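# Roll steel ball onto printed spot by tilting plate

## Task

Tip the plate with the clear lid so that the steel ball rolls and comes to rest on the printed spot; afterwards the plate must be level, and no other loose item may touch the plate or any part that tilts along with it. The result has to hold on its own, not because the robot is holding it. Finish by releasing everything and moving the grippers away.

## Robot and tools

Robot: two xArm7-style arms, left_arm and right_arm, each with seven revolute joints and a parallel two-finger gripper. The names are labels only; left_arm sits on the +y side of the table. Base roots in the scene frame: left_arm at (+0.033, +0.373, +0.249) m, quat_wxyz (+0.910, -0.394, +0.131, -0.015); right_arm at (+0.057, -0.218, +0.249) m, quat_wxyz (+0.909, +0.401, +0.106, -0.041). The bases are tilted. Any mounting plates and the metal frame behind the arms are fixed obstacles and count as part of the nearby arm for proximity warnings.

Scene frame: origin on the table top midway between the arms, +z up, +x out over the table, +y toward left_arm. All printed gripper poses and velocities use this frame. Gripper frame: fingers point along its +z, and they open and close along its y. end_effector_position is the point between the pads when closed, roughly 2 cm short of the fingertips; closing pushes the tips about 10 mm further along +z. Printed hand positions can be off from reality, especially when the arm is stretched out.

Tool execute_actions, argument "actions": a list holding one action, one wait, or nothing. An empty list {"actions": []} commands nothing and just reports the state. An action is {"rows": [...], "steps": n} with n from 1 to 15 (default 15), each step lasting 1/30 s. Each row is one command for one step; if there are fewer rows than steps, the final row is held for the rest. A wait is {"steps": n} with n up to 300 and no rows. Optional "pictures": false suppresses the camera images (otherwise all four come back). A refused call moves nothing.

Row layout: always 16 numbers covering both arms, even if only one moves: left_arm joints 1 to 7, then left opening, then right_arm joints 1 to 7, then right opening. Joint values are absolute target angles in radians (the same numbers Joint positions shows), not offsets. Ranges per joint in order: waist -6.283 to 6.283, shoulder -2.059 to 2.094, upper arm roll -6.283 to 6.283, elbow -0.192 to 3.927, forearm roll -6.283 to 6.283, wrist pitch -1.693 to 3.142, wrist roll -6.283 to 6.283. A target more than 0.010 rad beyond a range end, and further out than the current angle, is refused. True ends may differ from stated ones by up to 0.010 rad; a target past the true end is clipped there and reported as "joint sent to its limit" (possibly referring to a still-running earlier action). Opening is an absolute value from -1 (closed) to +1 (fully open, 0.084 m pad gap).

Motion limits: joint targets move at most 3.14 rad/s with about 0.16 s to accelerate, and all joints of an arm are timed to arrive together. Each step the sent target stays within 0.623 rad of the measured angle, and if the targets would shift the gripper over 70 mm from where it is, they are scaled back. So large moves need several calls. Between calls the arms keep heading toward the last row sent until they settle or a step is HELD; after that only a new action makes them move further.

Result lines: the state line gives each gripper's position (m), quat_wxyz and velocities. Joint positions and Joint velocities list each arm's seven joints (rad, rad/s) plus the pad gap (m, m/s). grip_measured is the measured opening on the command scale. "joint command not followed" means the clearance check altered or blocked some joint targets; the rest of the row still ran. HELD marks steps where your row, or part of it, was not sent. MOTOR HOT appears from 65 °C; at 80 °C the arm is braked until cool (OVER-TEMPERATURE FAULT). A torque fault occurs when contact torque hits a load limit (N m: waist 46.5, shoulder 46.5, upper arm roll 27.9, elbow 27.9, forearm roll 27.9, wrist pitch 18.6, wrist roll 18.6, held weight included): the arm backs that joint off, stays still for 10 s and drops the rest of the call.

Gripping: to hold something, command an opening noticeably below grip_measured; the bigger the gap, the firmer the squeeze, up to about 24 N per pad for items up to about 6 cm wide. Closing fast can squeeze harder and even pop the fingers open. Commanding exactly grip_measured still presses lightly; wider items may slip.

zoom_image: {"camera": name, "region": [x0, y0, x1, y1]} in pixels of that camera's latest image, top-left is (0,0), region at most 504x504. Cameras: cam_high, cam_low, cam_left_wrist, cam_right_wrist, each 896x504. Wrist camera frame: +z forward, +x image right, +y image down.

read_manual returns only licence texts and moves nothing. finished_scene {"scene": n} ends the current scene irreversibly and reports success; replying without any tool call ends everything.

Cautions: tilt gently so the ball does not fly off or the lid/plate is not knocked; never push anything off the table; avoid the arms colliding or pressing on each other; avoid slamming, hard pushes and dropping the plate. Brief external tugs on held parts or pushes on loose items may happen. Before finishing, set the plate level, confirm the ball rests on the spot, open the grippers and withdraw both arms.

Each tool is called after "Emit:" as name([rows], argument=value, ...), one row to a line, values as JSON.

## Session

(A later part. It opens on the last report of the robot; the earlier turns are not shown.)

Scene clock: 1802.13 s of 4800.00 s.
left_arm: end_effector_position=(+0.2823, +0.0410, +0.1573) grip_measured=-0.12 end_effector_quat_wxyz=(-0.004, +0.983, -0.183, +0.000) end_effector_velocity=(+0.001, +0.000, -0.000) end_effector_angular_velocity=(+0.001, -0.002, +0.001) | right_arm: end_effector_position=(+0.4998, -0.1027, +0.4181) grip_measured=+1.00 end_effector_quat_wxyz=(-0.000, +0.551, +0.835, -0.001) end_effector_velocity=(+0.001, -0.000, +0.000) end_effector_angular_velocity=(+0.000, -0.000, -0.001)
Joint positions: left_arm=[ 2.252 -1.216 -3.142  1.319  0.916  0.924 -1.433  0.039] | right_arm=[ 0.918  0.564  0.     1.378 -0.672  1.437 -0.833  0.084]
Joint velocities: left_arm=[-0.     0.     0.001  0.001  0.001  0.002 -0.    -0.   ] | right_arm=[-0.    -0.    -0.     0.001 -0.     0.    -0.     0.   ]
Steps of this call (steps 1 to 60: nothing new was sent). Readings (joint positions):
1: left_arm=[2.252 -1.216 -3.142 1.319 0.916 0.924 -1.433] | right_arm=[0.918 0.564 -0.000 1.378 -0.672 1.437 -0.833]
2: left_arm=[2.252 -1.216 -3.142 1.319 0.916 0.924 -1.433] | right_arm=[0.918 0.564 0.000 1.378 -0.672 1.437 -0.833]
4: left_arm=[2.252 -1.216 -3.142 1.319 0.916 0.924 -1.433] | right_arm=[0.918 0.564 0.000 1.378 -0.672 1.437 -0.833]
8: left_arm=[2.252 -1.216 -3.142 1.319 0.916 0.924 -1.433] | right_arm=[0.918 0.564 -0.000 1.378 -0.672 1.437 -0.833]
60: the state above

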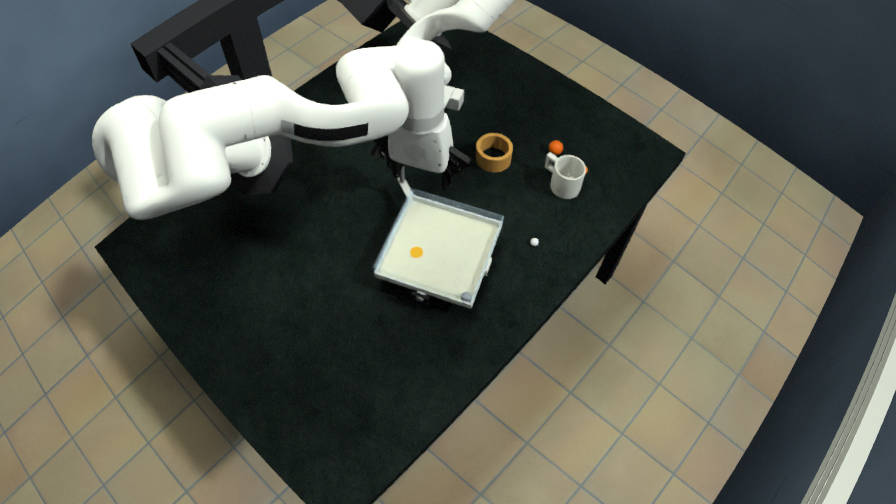

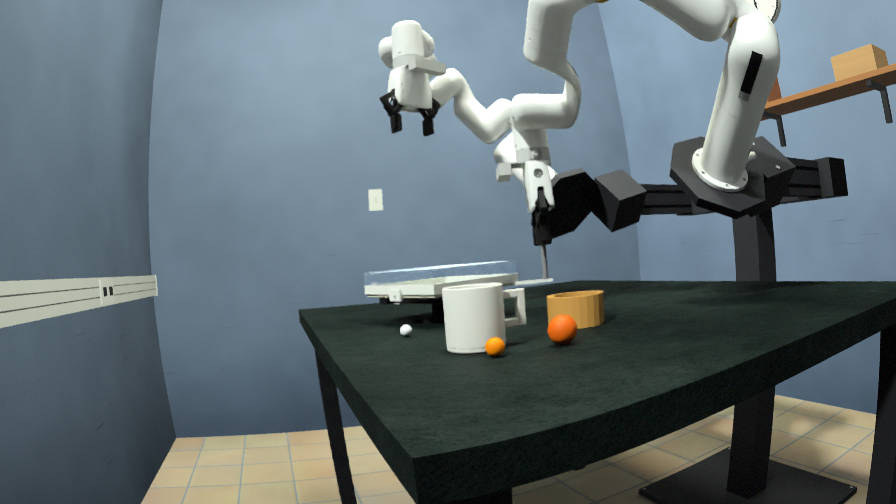

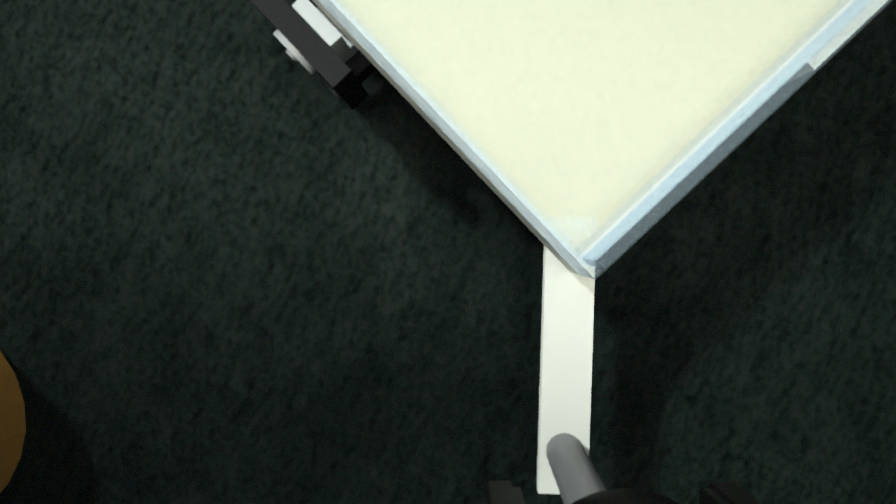

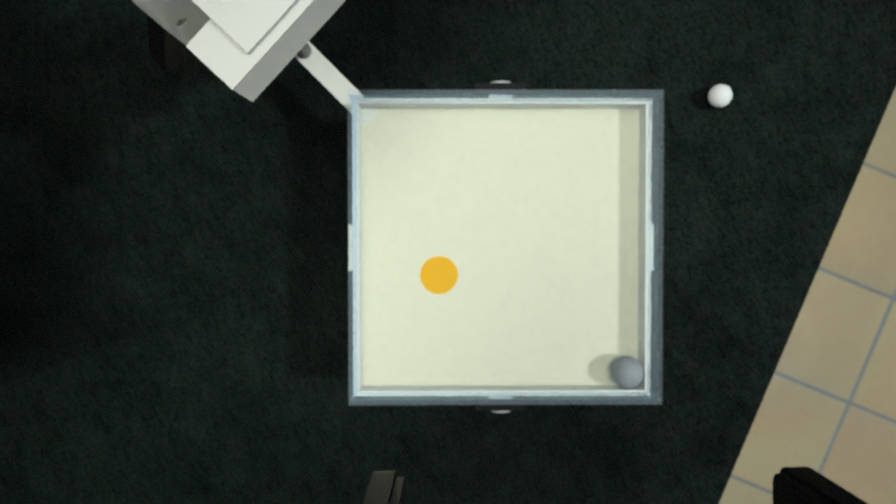

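Emit:
execute_actions([
  {"rows": [[2.2594,-1.2139,-3.1416,1.3053,0.9307,0.9085,-1.4439,-0.5,0.918,0.564,0,1.378,-0.672,1.437,-0.833,1]], "steps": 15},
], pictures=false)

Emit:
execute_actions([
  {"steps": 30},
], pictures=true)

Scene clock: 1841.07 s of 4800.00 s.
left_arm: end_effector_position=(+0.2810, +0.0422, +0.1542) grip_measured=-0.12 end_effector_quat_wxyz=(-0.000, +0.983, -0.182, +0.000) end_effector_velocity=(-0.000, +0.000, -0.001) end_effector_angular_velocity=(-0.001, +0.001, -0.000) | right_arm: end_effector_position=(+0.4998, -0.1027, +0.4181) grip_measured=+1.00 end_effector_quat_wxyz=(-0.000, +0.551, +0.835, -0.001) end_effector_velocity=(-0.000, -0.000, +0.000) end_effector_angular_velocity=(+0.001, +0.001, -0.001)
Joint positions: left_arm=[ 2.259 -1.214 -3.141  1.306  0.931  0.908 -1.444  0.039] | right_arm=[ 0.918  0.564 -0.     1.378 -0.672  1.437 -0.833  0.084]
Joint velocities: left_arm=[ 0.002 -0.     0.001 -0.001  0.002 -0.002 -0.001 -0.   ] | right_arm=[-0.    -0.    -0.     0.     0.001  0.     0.001  0.   ]
Steps of this call (steps 1 to 90: nothing new was sent; then 35.43 s passed at rest; steps 91 to 105: all 15 steps of this action). Readings (joint positions):
91: left_arm=[2.252 -1.216 -3.142 1.319 0.917 0.924 -1.433] | right_arm=[0.918 0.564 0.000 1.378 -0.672 1.437 -0.833]
92: left_arm=[2.252 -1.216 -3.142 1.318 0.918 0.922 -1.435] | right_arm=[0.918 0.564 -0.000 1.378 -0.672 1.437 -0.833]
94: left_arm=[2.255 -1.214 -3.142 1.313 0.923 0.917 -1.438] | right_arm=[0.918 0.564 -0.000 1.378 -0.672 1.437 -0.833]
98: left_arm=[2.258 -1.214 -3.141 1.308 0.929 0.910 -1.442] | right_arm=[0.918 0.564 0.000 1.378 -0.672 1.437 -0.833]
105: the state above

Scene clock: 1842.07 s of 4800.00 s.
left_arm: end_effector_position=(+0.2806, +0.0424, +0.1540) grip_measured=-0.12 end_effector_quat_wxyz=(-0.000, +0.983, -0.183, -0.000) end_effector_velocity=(-0.000, +0.000, -0.000) end_effector_angular_velocity=(+0.001, -0.001, -0.002) | right_arm: end_effector_position=(+0.4998, -0.1027, +0.4181) grip_measured=+1.00 end_effector_quat_wxyz=(-0.000, +0.551, +0.835, -0.001) end_effector_velocity=(-0.000, +0.000, +0.000) end_effector_angular_velocity=(-0.001, -0.001, +0.001)
Joint positions: left_arm=[ 2.259 -1.214 -3.141  1.306  0.931  0.908 -1.444  0.039] | right_arm=[ 0.918  0.564 -0.     1.378 -0.672  1.437 -0.833  0.084]
Joint velocities: left_arm=[-0.    -0.     0.    -0.     0.001  0.001  0.001 -0.   ] | right_arm=[ 0.001 -0.     0.    -0.001 -0.001  0.001 -0.    -0.   ]
Steps of this call (steps 1 to 15: the robot went on to your last target; steps 16 to 30: nothing new was sent). Readings (joint positions):
1: left_arm=[2.259 -1.214 -3.141 1.306 0.931 0.908 -1.444] | right_arm=[0.918 0.564 0.000 1.378 -0.672 1.437 -0.833]
2: left_arm=[2.259 -1.214 -3.141 1.306 0.931 0.908 -1.444] | right_arm=[0.918 0.564 0.000 1.378 -0.672 1.437 -0.833]
4: left_arm=[2.259 -1.214 -3.141 1.306 0.931 0.908 -1.444] | right_arm=[0.918 0.564 -0.000 1.378 -0.672 1.437 -0.833]
8: left_arm=[2.259 -1.214 -3.141 1.306 0.931 0.908 -1.444] | right_arm=[0.918 0.564 -0.000 1.378 -0.672 1.437 -0.833]
30: the state above
All arms were judged still, so your last target was given up. Only a new action makes them travel on or press farther. Fingers that are still opening or closing keep moving.

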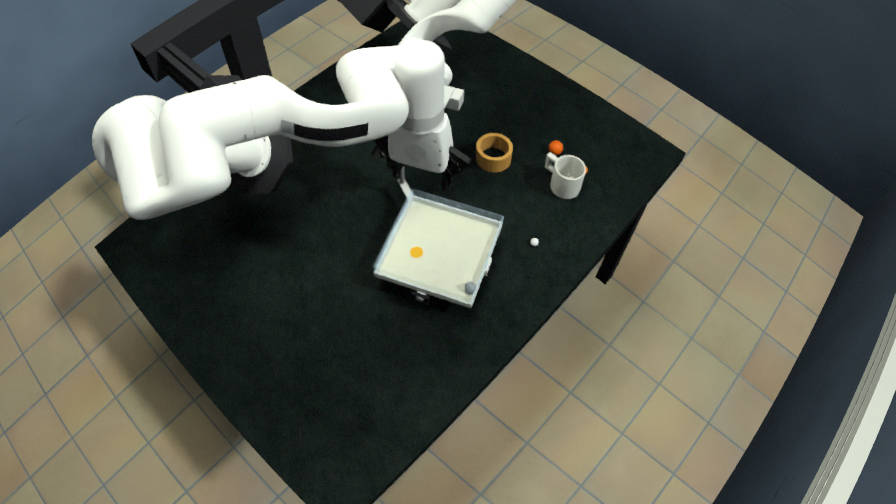

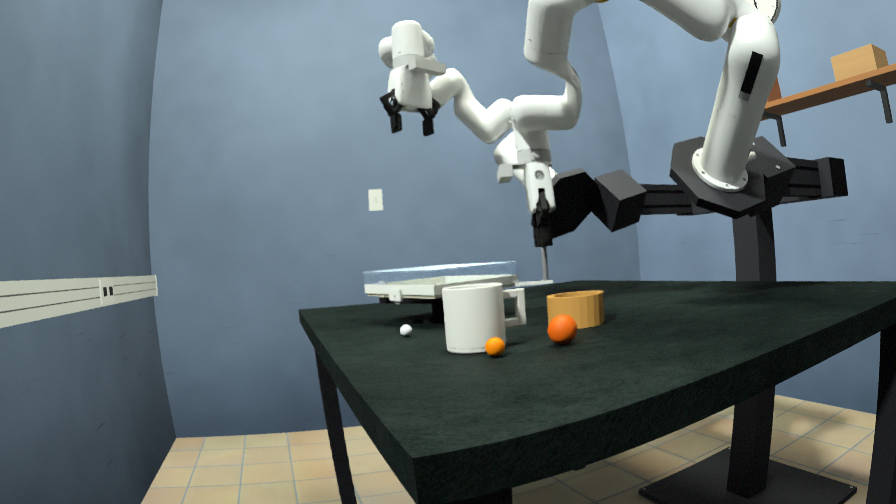

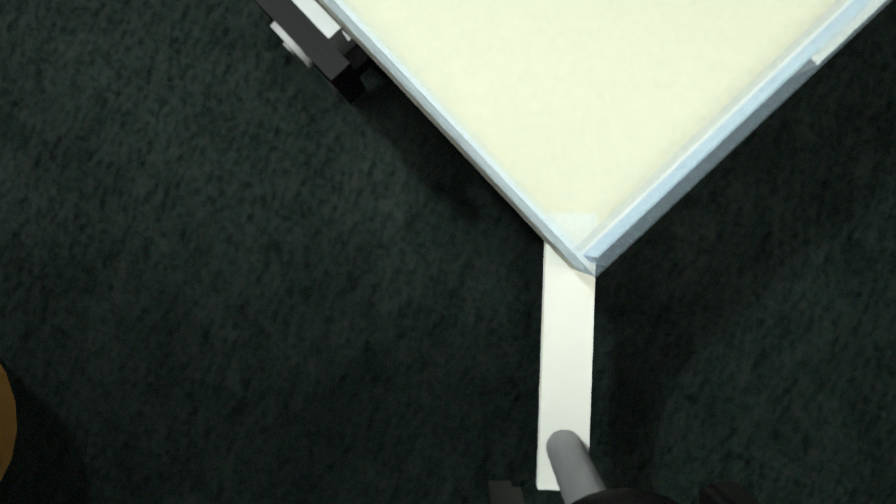

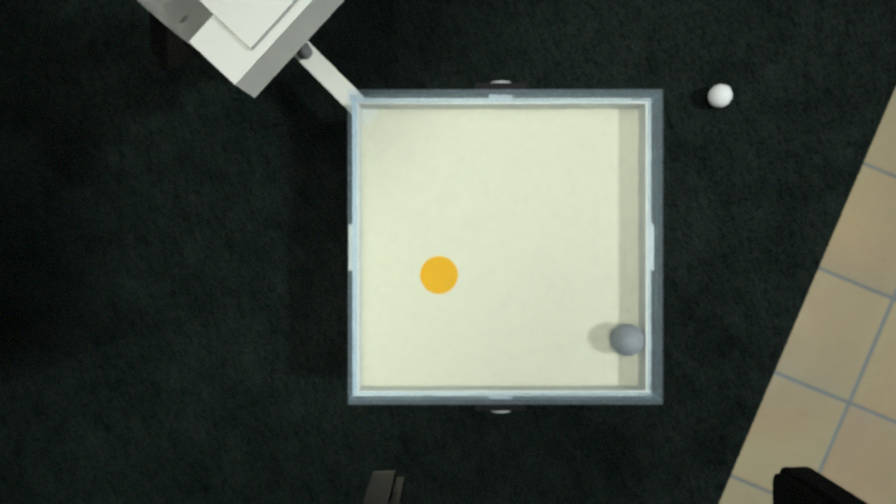

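Emit:
execute_actions([
  {"steps": 10},
], pictures=true)

Scene clock: 1845.90 s of 4800.00 s.
left_arm: end_effector_position=(+0.2803, +0.0424, +0.1539) grip_measured=-0.12 end_effector_quat_wxyz=(-0.000, +0.983, -0.183, -0.000) end_effector_velocity=(-0.001, -0.000, -0.000) end_effector_angular_velocity=(+0.000, +0.002, -0.000) | right_arm: end_effector_position=(+0.4998, -0.1027, +0.4181) grip_measured=+1.00 end_effector_quat_wxyz=(-0.000, +0.551, +0.835, -0.001) end_effector_velocity=(-0.000, +0.000, +0.000) end_effector_angular_velocity=(+0.000, -0.001, +0.001)
Joint positions: left_arm=[ 2.259 -1.214 -3.142  1.305  0.931  0.909 -1.444  0.039] | right_arm=[ 0.918  0.564 -0.     1.378 -0.672  1.437 -0.833  0.084]
Joint velocities: left_arm=[ 0.    -0.    -0.001 -0.    -0.002  0.    -0.     0.   ] | right_arm=[ 0.001  0.     0.     0.     0.    -0.     0.     0.   ]
Steps of this call (steps 1 to 115: nothing new was sent). Readings (joint positions):
1: left_arm=[2.259 -1.214 -3.141 1.306 0.931 0.908 -1.444] | right_arm=[0.918 0.564 -0.000 1.378 -0.672 1.437 -0.833]
2: left_arm=[2.259 -1.214 -3.141 1.306 0.931 0.908 -1.444] | right_arm=[0.918 0.564 0.000 1.378 -0.672 1.437 -0.833]
4: left_arm=[2.259 -1.214 -3.141 1.306 0.931 0.908 -1.444] | right_arm=[0.918 0.564 -0.000 1.378 -0.672 1.437 -0.833]
8: left_arm=[2.259 -1.214 -3.141 1.305 0.931 0.908 -1.444] | right_arm=[0.918 0.564 0.000 1.378 -0.672 1.437 -0.833]
115: the state above

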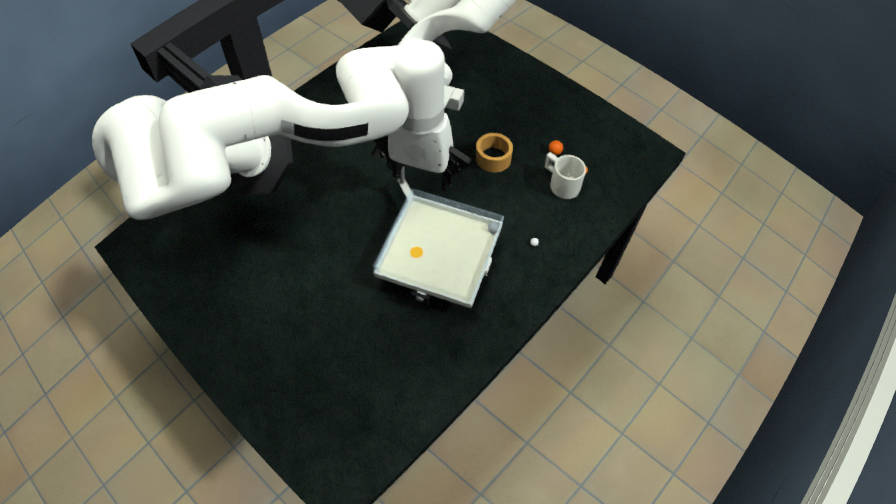

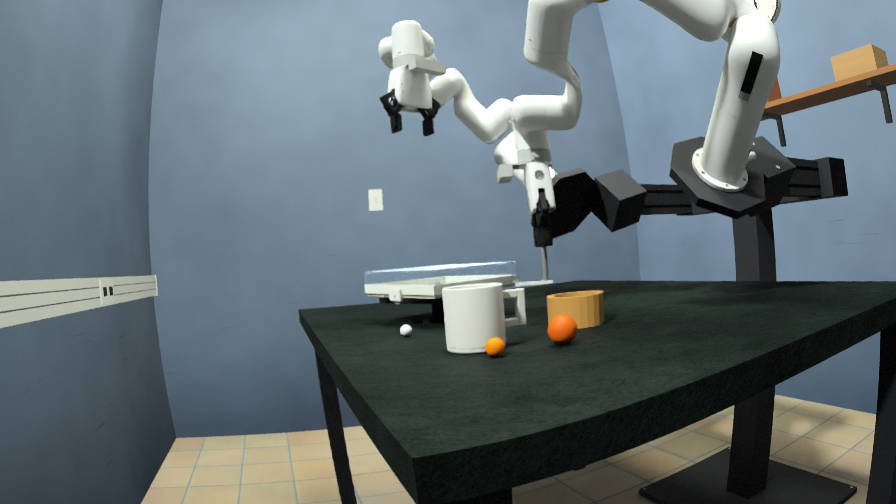

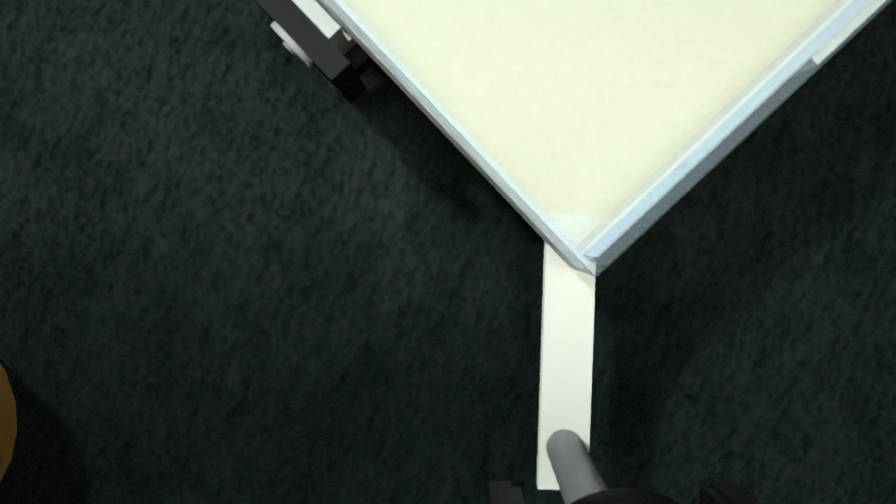

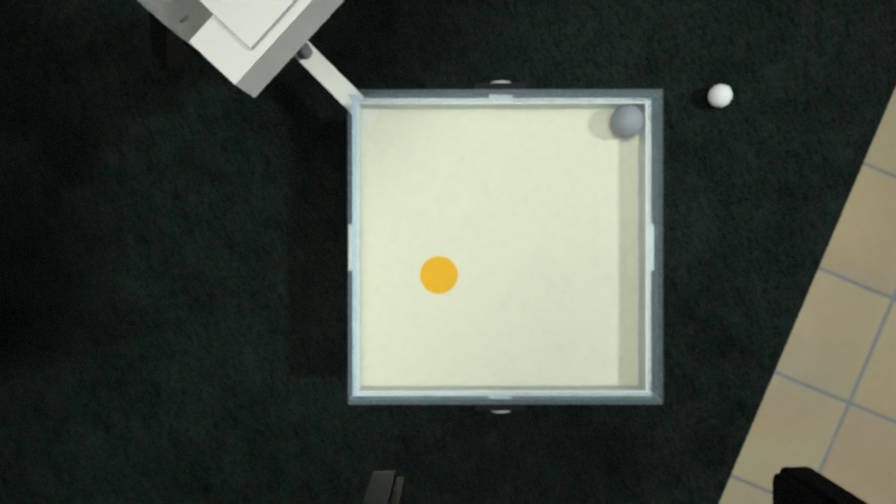

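Emit:
execute_actions([
  {"rows": [[2.2502,-1.2264,-3.1416,1.3254,0.9175,0.9296,-1.4372,-0.5,0.918,0.564,0,1.378,-0.672,1.437,-0.833,1]], "steps": 15},
], pictures=false)

Emit:
execute_actions([
  {"rows": [[2.2502,-1.2264,-3.1416,1.3254,0.9175,0.9296,-1.4372,-0.5,0.918,0.564,0,1.378,-0.672,1.437,-0.833,1]], "steps": 15},
], pictures=false)

Emit:
execute_actions([
  {"rows": [[2.2502,-1.2264,-3.1416,1.3254,0.9175,0.9296,-1.4372,-0.5,0.918,0.564,0,1.378,-0.672,1.437,-0.833,1]], "steps": 15},
], pictures=false)

Emit:
execute_actions([
  {"rows": [[2.2502,-1.2264,-3.1416,1.3254,0.9175,0.9296,-1.4372,-0.5,0.918,0.564,0,1.378,-0.672,1.437,-0.833,1]], "steps": 12},
], pictures=true)

Emit:
execute_actions([
  {"rows": [[2.2548,-1.2185,-3.1416,1.3147,0.9236,0.9185,-1.4396,-0.5,0.918,0.564,0,1.378,-0.672,1.437,-0.833,1]], "steps": 15},
], pictures=false)

Emit:
execute_actions([
  {"rows": [[2.2548,-1.2185,-3.1416,1.3147,0.9236,0.9185,-1.4396,-0.5,0.918,0.564,0,1.378,-0.672,1.437,-0.833,1]], "steps": 15},
], pictures=true)

Emit:
execute_actions([
  {"steps": 45},
], pictures=true)

Scene clock: 1903.43 s of 4800.00 s.
left_arm: end_effector_position=(+0.2803, +0.0413, +0.1543) grip_measured=-0.12 end_effector_quat_wxyz=(-0.009, +0.983, -0.183, +0.000) end_effector_velocity=(-0.000, -0.001, +0.001) end_effector_angular_velocity=(-0.002, -0.001, +0.000) | right_arm: end_effector_position=(+0.4998, -0.1027, +0.4181) grip_measured=+1.00 end_effector_quat_wxyz=(-0.000, +0.551, +0.835, -0.001) end_effector_velocity=(+0.000, -0.000, -0.000) end_effector_angular_velocity=(-0.001, +0.000, -0.002)
Joint positions: left_arm=[ 2.25  -1.226 -3.142  1.324  0.917  0.93  -1.437  0.039] | right_arm=[ 0.918  0.564 -0.     1.378 -0.672  1.437 -0.833  0.084]
Joint velocities: left_arm=[-0.001 -0.001 -0.001  0.003 -0.001  0.001 -0.    -0.   ] | right_arm=[-0.001  0.    -0.001  0.    -0.001  0.     0.001 -0.   ]
Steps of this call (steps 1 to 90: nothing new was sent; then 54.03 s passed at rest; steps 91 to 105: all 15 steps of this action). Readings (joint positions):
91: left_arm=[2.259 -1.214 -3.142 1.305 0.931 0.909 -1.444] | right_arm=[0.918 0.564 -0.000 1.378 -0.672 1.437 -0.833]
92: left_arm=[2.259 -1.215 -3.142 1.307 0.929 0.911 -1.443] | right_arm=[0.918 0.564 0.000 1.378 -0.672 1.437 -0.833]
94: left_arm=[2.255 -1.220 -3.141 1.314 0.924 0.919 -1.441] | right_arm=[0.918 0.564 -0.000 1.378 -0.672 1.437 -0.833]
98: left_arm=[2.251 -1.225 -3.141 1.322 0.919 0.928 -1.438] | right_arm=[0.918 0.564 -0.000 1.378 -0.672 1.437 -0.833]
105: the state above

Scene clock: 1903.93 s of 4800.00 s.
left_arm: end_effector_position=(+0.2804, +0.0411, +0.1545) grip_measured=-0.12 end_effector_quat_wxyz=(-0.009, +0.983, -0.183, +0.000) end_effector_velocity=(+0.001, +0.000, -0.000) end_effector_angular_velocity=(+0.001, +0.001, +0.003) | right_arm: end_effector_position=(+0.4998, -0.1027, +0.4181) grip_measured=+1.00 end_effector_quat_wxyz=(-0.000, +0.551, +0.835, -0.001) end_effector_velocity=(+0.000, -0.000, -0.000) end_effector_angular_velocity=(-0.001, +0.002, -0.001)
Joint positions: left_arm=[ 2.25  -1.226 -3.142  1.325  0.917  0.93  -1.437  0.039] | right_arm=[ 0.918  0.564 -0.     1.378 -0.672  1.437 -0.833  0.084]
Joint velocities: left_arm=[ 0.     0.     0.001  0.001 -0.002  0.001 -0.    -0.   ] | right_arm=[-0.     0.    -0.002  0.     0.001  0.    -0.    -0.   ]
Steps of this call (steps 1 to 15: all 15 steps of this action). Readings (joint positions):
1: left_arm=[2.250 -1.226 -3.142 1.325 0.917 0.930 -1.437] | right_arm=[0.918 0.564 -0.000 1.378 -0.672 1.437 -0.833]
2: left_arm=[2.250 -1.226 -3.142 1.325 0.917 0.930 -1.437] | right_arm=[0.918 0.564 -0.000 1.378 -0.672 1.437 -0.833]
4: left_arm=[2.250 -1.226 -3.142 1.325 0.917 0.930 -1.437] | right_arm=[0.918 0.564 0.000 1.378 -0.672 1.437 -0.833]
8: left_arm=[2.250 -1.227 -3.142 1.325 0.917 0.930 -1.437] | right_arm=[0.918 0.564 -0.000 1.378 -0.672 1.437 -0.833]
15: the state above

Scene clock: 1904.43 s of 4800.00 s.
left_arm: end_effector_position=(+0.2805, +0.0410, +0.1545) grip_measured=-0.12 end_effector_quat_wxyz=(-0.008, +0.983, -0.183, +0.000) end_effector_velocity=(+0.000, +0.000, +0.000) end_effector_angular_velocity=(-0.000, -0.000, +0.000) | right_arm: end_effector_position=(+0.4998, -0.1027, +0.4181) grip_measured=+1.00 end_effector_quat_wxyz=(-0.000, +0.551, +0.835, -0.001) end_effector_velocity=(+0.000, -0.000, +0.000) end_effector_angular_velocity=(+0.001, -0.001, -0.001)
Joint positions: left_arm=[ 2.25  -1.226 -3.142  1.325  0.917  0.93  -1.437  0.039] | right_arm=[ 0.918  0.564  0.     1.378 -0.672  1.437 -0.833  0.084]
Joint velocities: left_arm=[ 0.     0.001  0.    -0.     0.    -0.    -0.     0.   ] | right_arm=[-0.    -0.001 -0.    -0.    -0.    -0.001  0.    -0.   ]
Steps of this call (steps 1 to 15: all 15 steps of this action). Readings (joint positions):
1: left_arm=[2.250 -1.226 -3.142 1.325 0.917 0.930 -1.437] | right_arm=[0.918 0.564 -0.000 1.378 -0.672 1.437 -0.833]
2: left_arm=[2.250 -1.226 -3.142 1.325 0.917 0.930 -1.437] | right_arm=[0.918 0.564 -0.000 1.378 -0.672 1.437 -0.833]
4: left_arm=[2.250 -1.226 -3.142 1.325 0.917 0.930 -1.437] | right_arm=[0.918 0.564 0.000 1.378 -0.672 1.437 -0.833]
8: left_arm=[2.250 -1.226 -3.142 1.325 0.917 0.930 -1.437] | right_arm=[0.918 0.564 0.000 1.378 -0.672 1.437 -0.833]
15: the state above

Scene clock: 1904.83 s of 4800.00 s.
left_arm: end_effector_position=(+0.2805, +0.0409, +0.1546) grip_measured=-0.12 end_effector_quat_wxyz=(-0.008, +0.983, -0.183, +0.000) end_effector_velocity=(+0.000, -0.000, -0.000) end_effector_angular_velocity=(-0.001, +0.000, +0.001) | right_arm: end_effector_position=(+0.4998, -0.1027, +0.4181) grip_measured=+1.00 end_effector_quat_wxyz=(-0.000, +0.551, +0.835, -0.001) end_effector_velocity=(+0.001, -0.001, -0.000) end_effector_angular_velocity=(-0.002, -0.001, -0.000)
Joint positions: left_arm=[ 2.25  -1.226 -3.142  1.325  0.917  0.93  -1.437  0.039] | right_arm=[ 0.918  0.564 -0.     1.378 -0.672  1.437 -0.833  0.084]
Joint velocities: left_arm=[-0.     0.     0.001  0.    -0.001 -0.002 -0.    -0.   ] | right_arm=[ 0.001  0.    -0.002  0.    -0.001  0.    -0.001 -0.   ]
Steps of this call (steps 1 to 12: all 12 steps of this action). Readings (joint positions):
1: left_arm=[2.250 -1.226 -3.142 1.325 0.917 0.930 -1.437] | right_arm=[0.918 0.564 -0.000 1.378 -0.672 1.437 -0.833]
2: left_arm=[2.250 -1.226 -3.142 1.325 0.917 0.930 -1.437] | right_arm=[0.918 0.564 0.000 1.378 -0.672 1.437 -0.833]
4: left_arm=[2.250 -1.226 -3.142 1.325 0.917 0.930 -1.437] | right_arm=[0.918 0.564 0.000 1.378 -0.672 1.437 -0.833]
8: left_arm=[2.250 -1.226 -3.142 1.325 0.917 0.930 -1.437] | right_arm=[0.918 0.564 -0.000 1.378 -0.672 1.437 -0.833]
12: the state above

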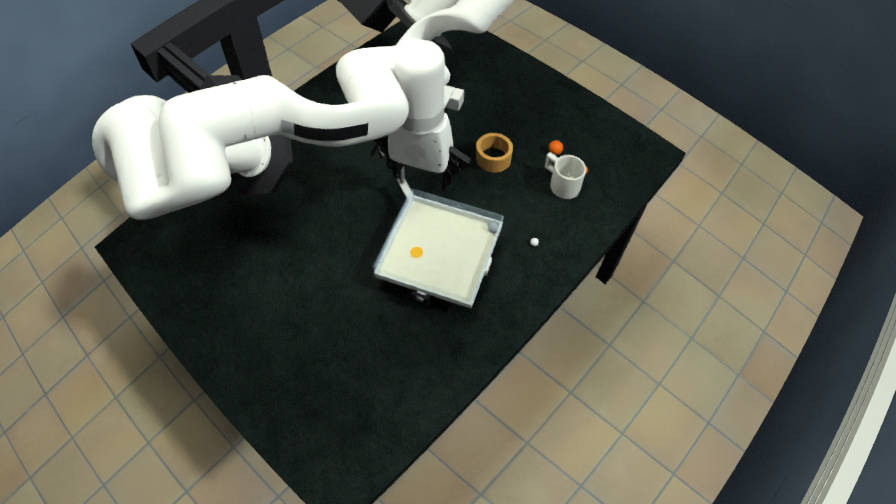

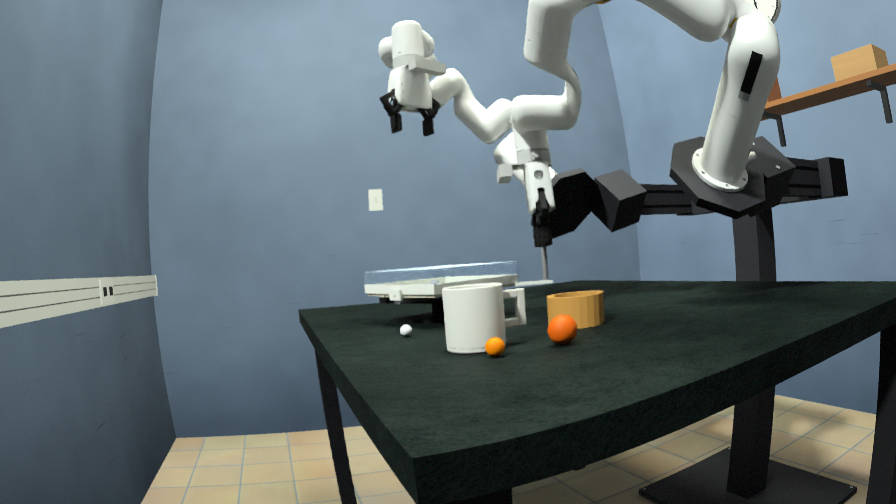

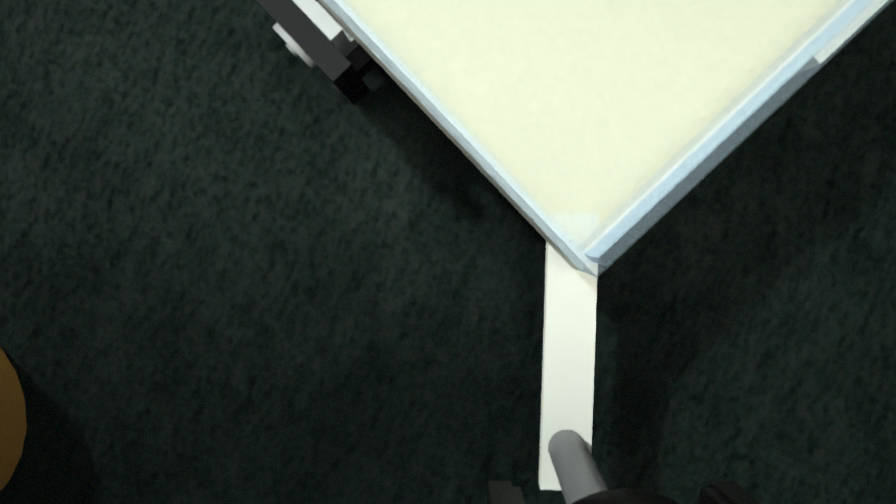

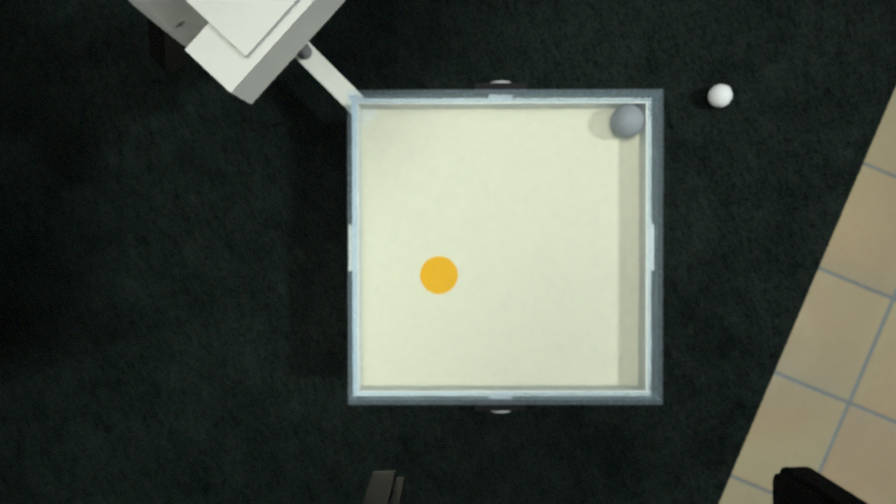

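Scene clock: 1905.33 s of 4800.00 s.
left_arm: end_effector_position=(+0.2809, +0.0413, +0.1551) grip_measured=-0.12 end_effector_quat_wxyz=(-0.004, +0.983, -0.183, +0.000) end_effector_velocity=(+0.001, -0.000, +0.000) end_effector_angular_velocity=(-0.002, -0.000, +0.000) | right_arm: end_effector_position=(+0.4998, -0.1027, +0.4181) grip_measured=+1.00 end_effector_quat_wxyz=(-0.000, +0.551, +0.835, -0.001) end_effector_velocity=(-0.000, +0.001, +0.000) end_effector_angular_velocity=(+0.001, +0.000, +0.001)
Joint positions: left_arm=[ 2.255 -1.219 -3.142  1.315  0.924  0.918 -1.44   0.039] | right_arm=[ 0.918  0.564  0.     1.378 -0.672  1.437 -0.833  0.084]
Joint velocities: left_arm=[ 0.001  0.002  0.    -0.001  0.001 -0.002 -0.    -0.   ] | right_arm=[-0.     0.     0.001 -0.     0.001 -0.001 -0.    -0.   ]
Steps of this call (steps 1 to 15: all 15 steps of this action). Readings (joint positions):
1: left_arm=[2.250 -1.226 -3.142 1.325 0.918 0.929 -1.437] | right_arm=[0.918 0.564 -0.000 1.378 -0.672 1.437 -0.833]
2: left_arm=[2.251 -1.226 -3.142 1.324 0.918 0.928 -1.438] | right_arm=[0.918 0.564 -0.000 1.378 -0.672 1.437 -0.833]
4: left_arm=[2.252 -1.223 -3.142 1.320 0.921 0.924 -1.438] | right_arm=[0.918 0.564 -0.000 1.378 -0.672 1.437 -0.833]
8: left_arm=[2.254 -1.220 -3.142 1.316 0.923 0.920 -1.439] | right_arm=[0.918 0.564 -0.000 1.378 -0.672 1.437 -0.833]
15: the state above

Scene clock: 1905.83 s of 4800.00 s.
left_arm: end_effector_position=(+0.2809, +0.0415, +0.1549) grip_measured=-0.12 end_effector_quat_wxyz=(-0.004, +0.983, -0.183, +0.000) end_effector_velocity=(-0.001, -0.000, +0.000) end_effector_angular_velocity=(+0.000, -0.000, -0.000) | right_arm: end_effector_position=(+0.4998, -0.1027, +0.4181) grip_measured=+1.00 end_effector_quat_wxyz=(-0.000, +0.551, +0.835, -0.001) end_effector_velocity=(+0.000, +0.001, +0.001) end_effector_angular_velocity=(+0.002, -0.001, -0.000)
Joint positions: left_arm=[ 2.255 -1.218 -3.142  1.315  0.924  0.918 -1.44   0.039] | right_arm=[ 0.918  0.564 -0.     1.378 -0.672  1.437 -0.833  0.084]
Joint velocities: left_arm=[-0.001 -0.    -0.001 -0.    -0.     0.001 -0.001  0.   ] | right_arm=[-0.     0.     0.001  0.001  0.    -0.001  0.     0.   ]
Steps of this call (steps 1 to 15: all 15 steps of this action). Readings (joint positions):
1: left_arm=[2.255 -1.219 -3.142 1.315 0.924 0.918 -1.440] | right_arm=[0.918 0.564 0.000 1.378 -0.672 1.437 -0.833]
2: left_arm=[2.255 -1.218 -3.142 1.315 0.924 0.918 -1.440] | right_arm=[0.918 0.564 0.000 1.378 -0.672 1.437 -0.833]
4: left_arm=[2.255 -1.218 -3.142 1.315 0.924 0.918 -1.440] | right_arm=[0.918 0.564 -0.000 1.378 -0.672 1.437 -0.833]
8: left_arm=[2.255 -1.218 -3.142 1.315 0.924 0.918 -1.440] | right_arm=[0.918 0.564 -0.000 1.378 -0.672 1.437 -0.833]
15: the state above

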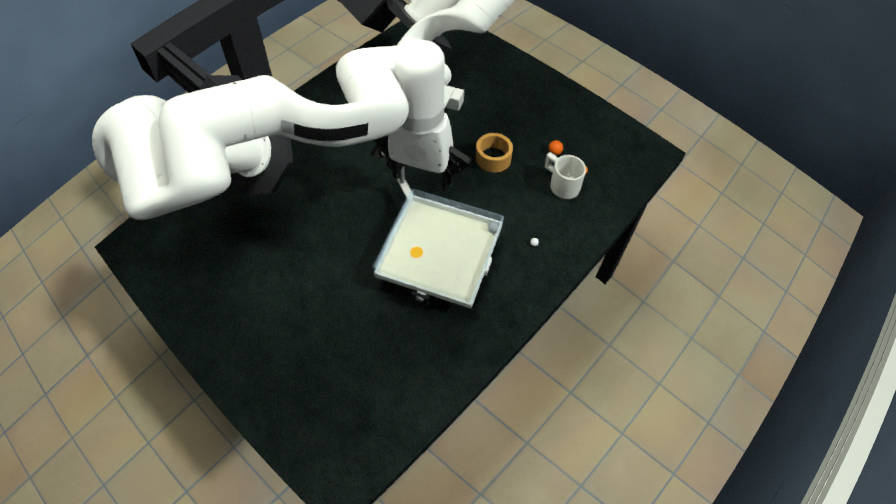

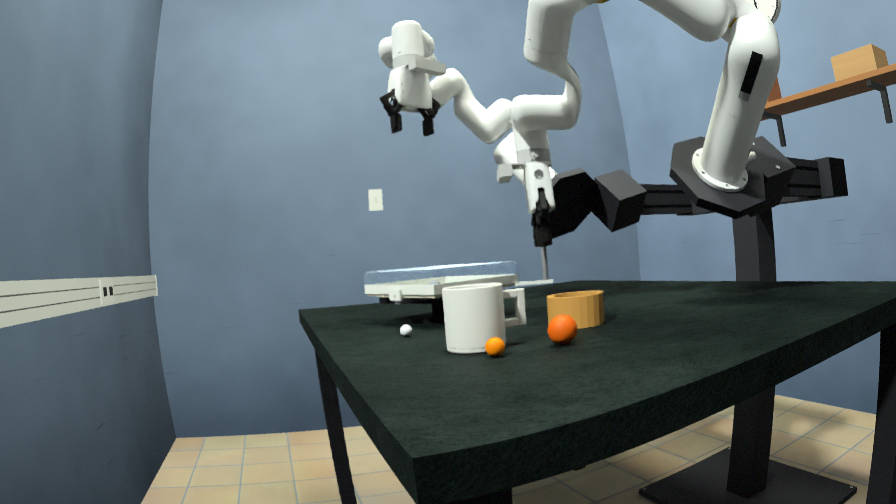

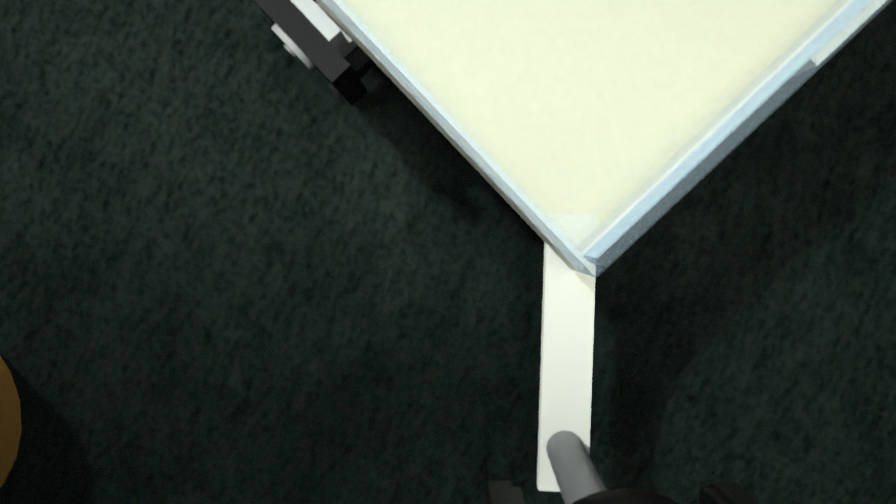

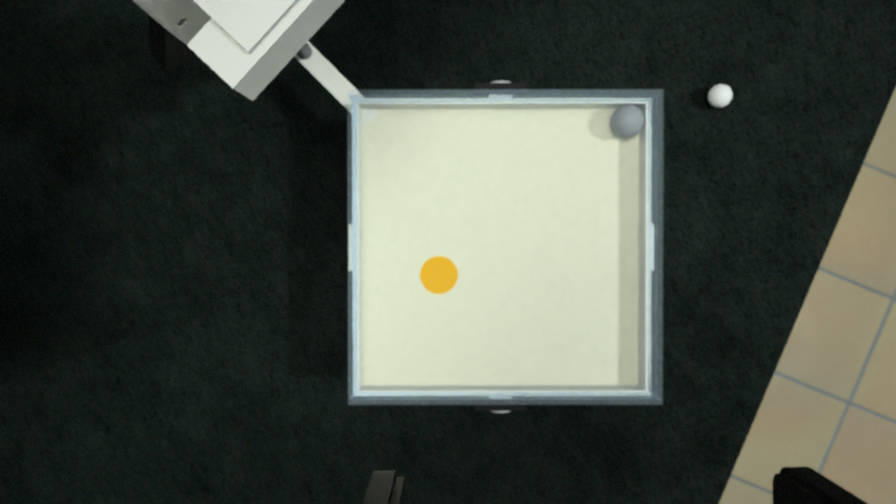

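Scene clock: 1907.33 s of 4800.00 s.
left_arm: end_effector_position=(+0.2808, +0.0416, +0.1548) grip_measured=-0.12 end_effector_quat_wxyz=(-0.004, +0.983, -0.183, +0.000) end_effector_velocity=(+0.000, +0.000, -0.000) end_effector_angular_velocity=(+0.001, -0.000, +0.000) | right_arm: end_effector_position=(+0.4998, -0.1027, +0.4181) grip_measured=+1.00 end_effector_quat_wxyz=(-0.000, +0.551, +0.835, -0.001) end_effector_velocity=(+0.000, -0.000, -0.000) end_effector_angular_velocity=(-0.001, +0.000, -0.001)
Joint positions: left_arm=[ 2.255 -1.218 -3.142  1.315  0.924  0.918 -1.44   0.039] | right_arm=[ 0.918  0.564 -0.     1.378 -0.672  1.437 -0.833  0.084]
Joint velocities: left_arm=[ 0.    -0.     0.     0.     0.     0.001  0.    -0.   ] | right_arm=[ 0.     0.    -0.001  0.    -0.     0.     0.     0.   ]
Steps of this call (steps 1 to 15: the robot went on to your last target; steps 16 to 45: nothing new was sent). Readings (joint positions):
1: left_arm=[2.255 -1.218 -3.142 1.315 0.924 0.918 -1.440] | right_arm=[0.918 0.564 0.000 1.378 -0.672 1.437 -0.833]
2: left_arm=[2.255 -1.218 -3.142 1.315 0.924 0.918 -1.440] | right_arm=[0.918 0.564 -0.000 1.378 -0.672 1.437 -0.833]
4: left_arm=[2.255 -1.218 -3.142 1.315 0.924 0.918 -1.440] | right_arm=[0.918 0.564 -0.000 1.378 -0.672 1.437 -0.833]
8: left_arm=[2.255 -1.218 -3.142 1.315 0.924 0.918 -1.440] | right_arm=[0.918 0.564 -0.000 1.378 -0.672 1.437 -0.833]
45: the state above
All arms were judged still, so your last target was given up. Only a new action makes them travel on or press farther. Fingers that are still opening or closing keep moving.

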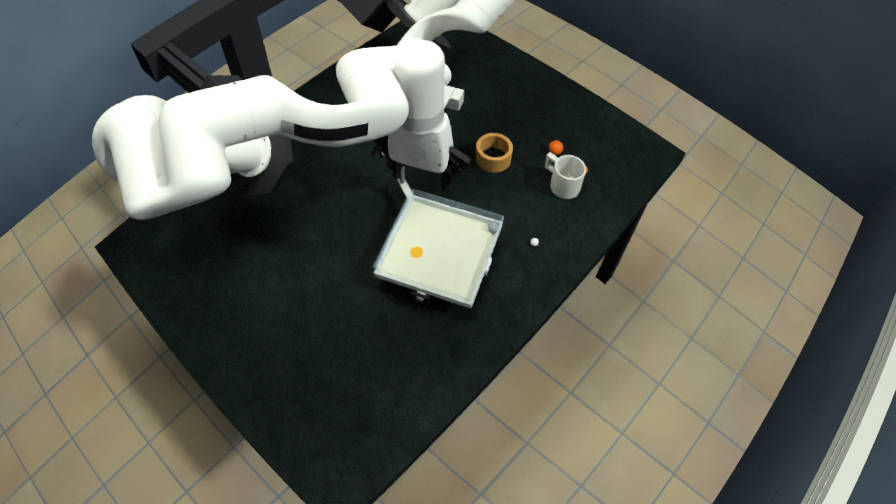

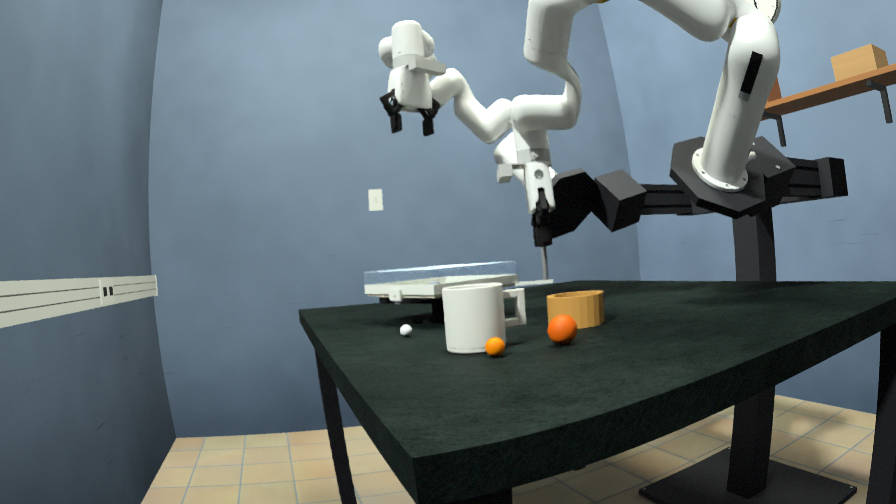

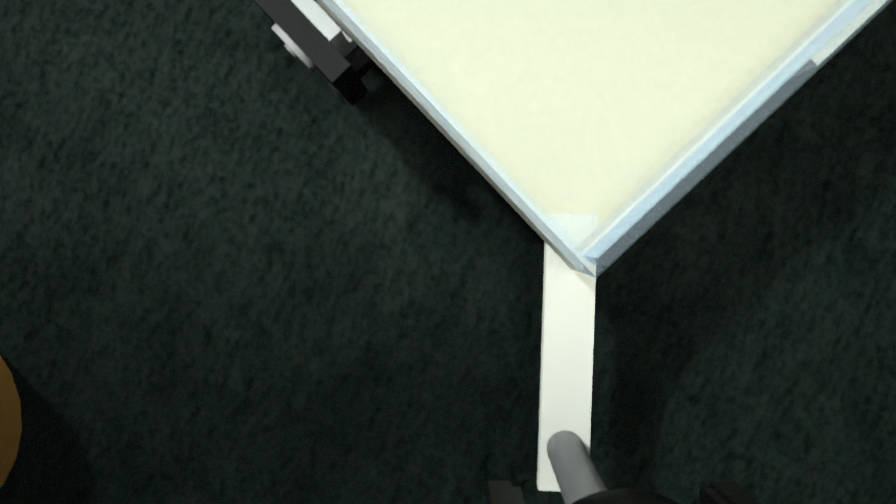

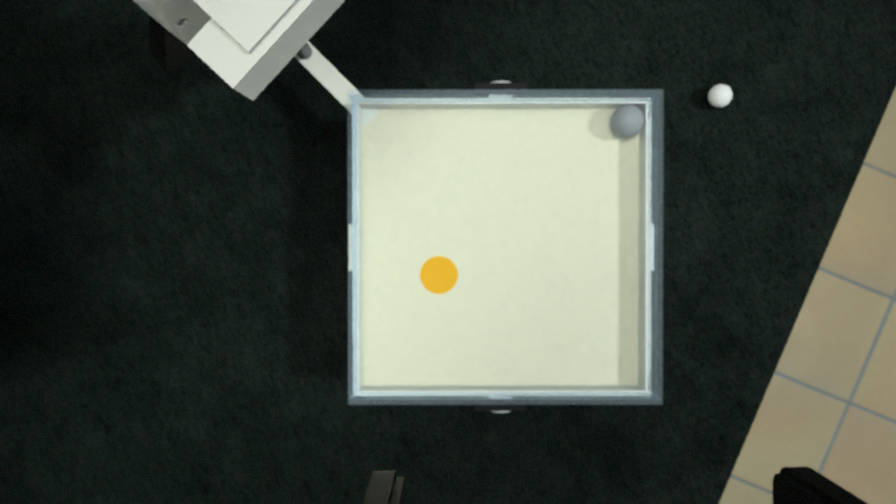

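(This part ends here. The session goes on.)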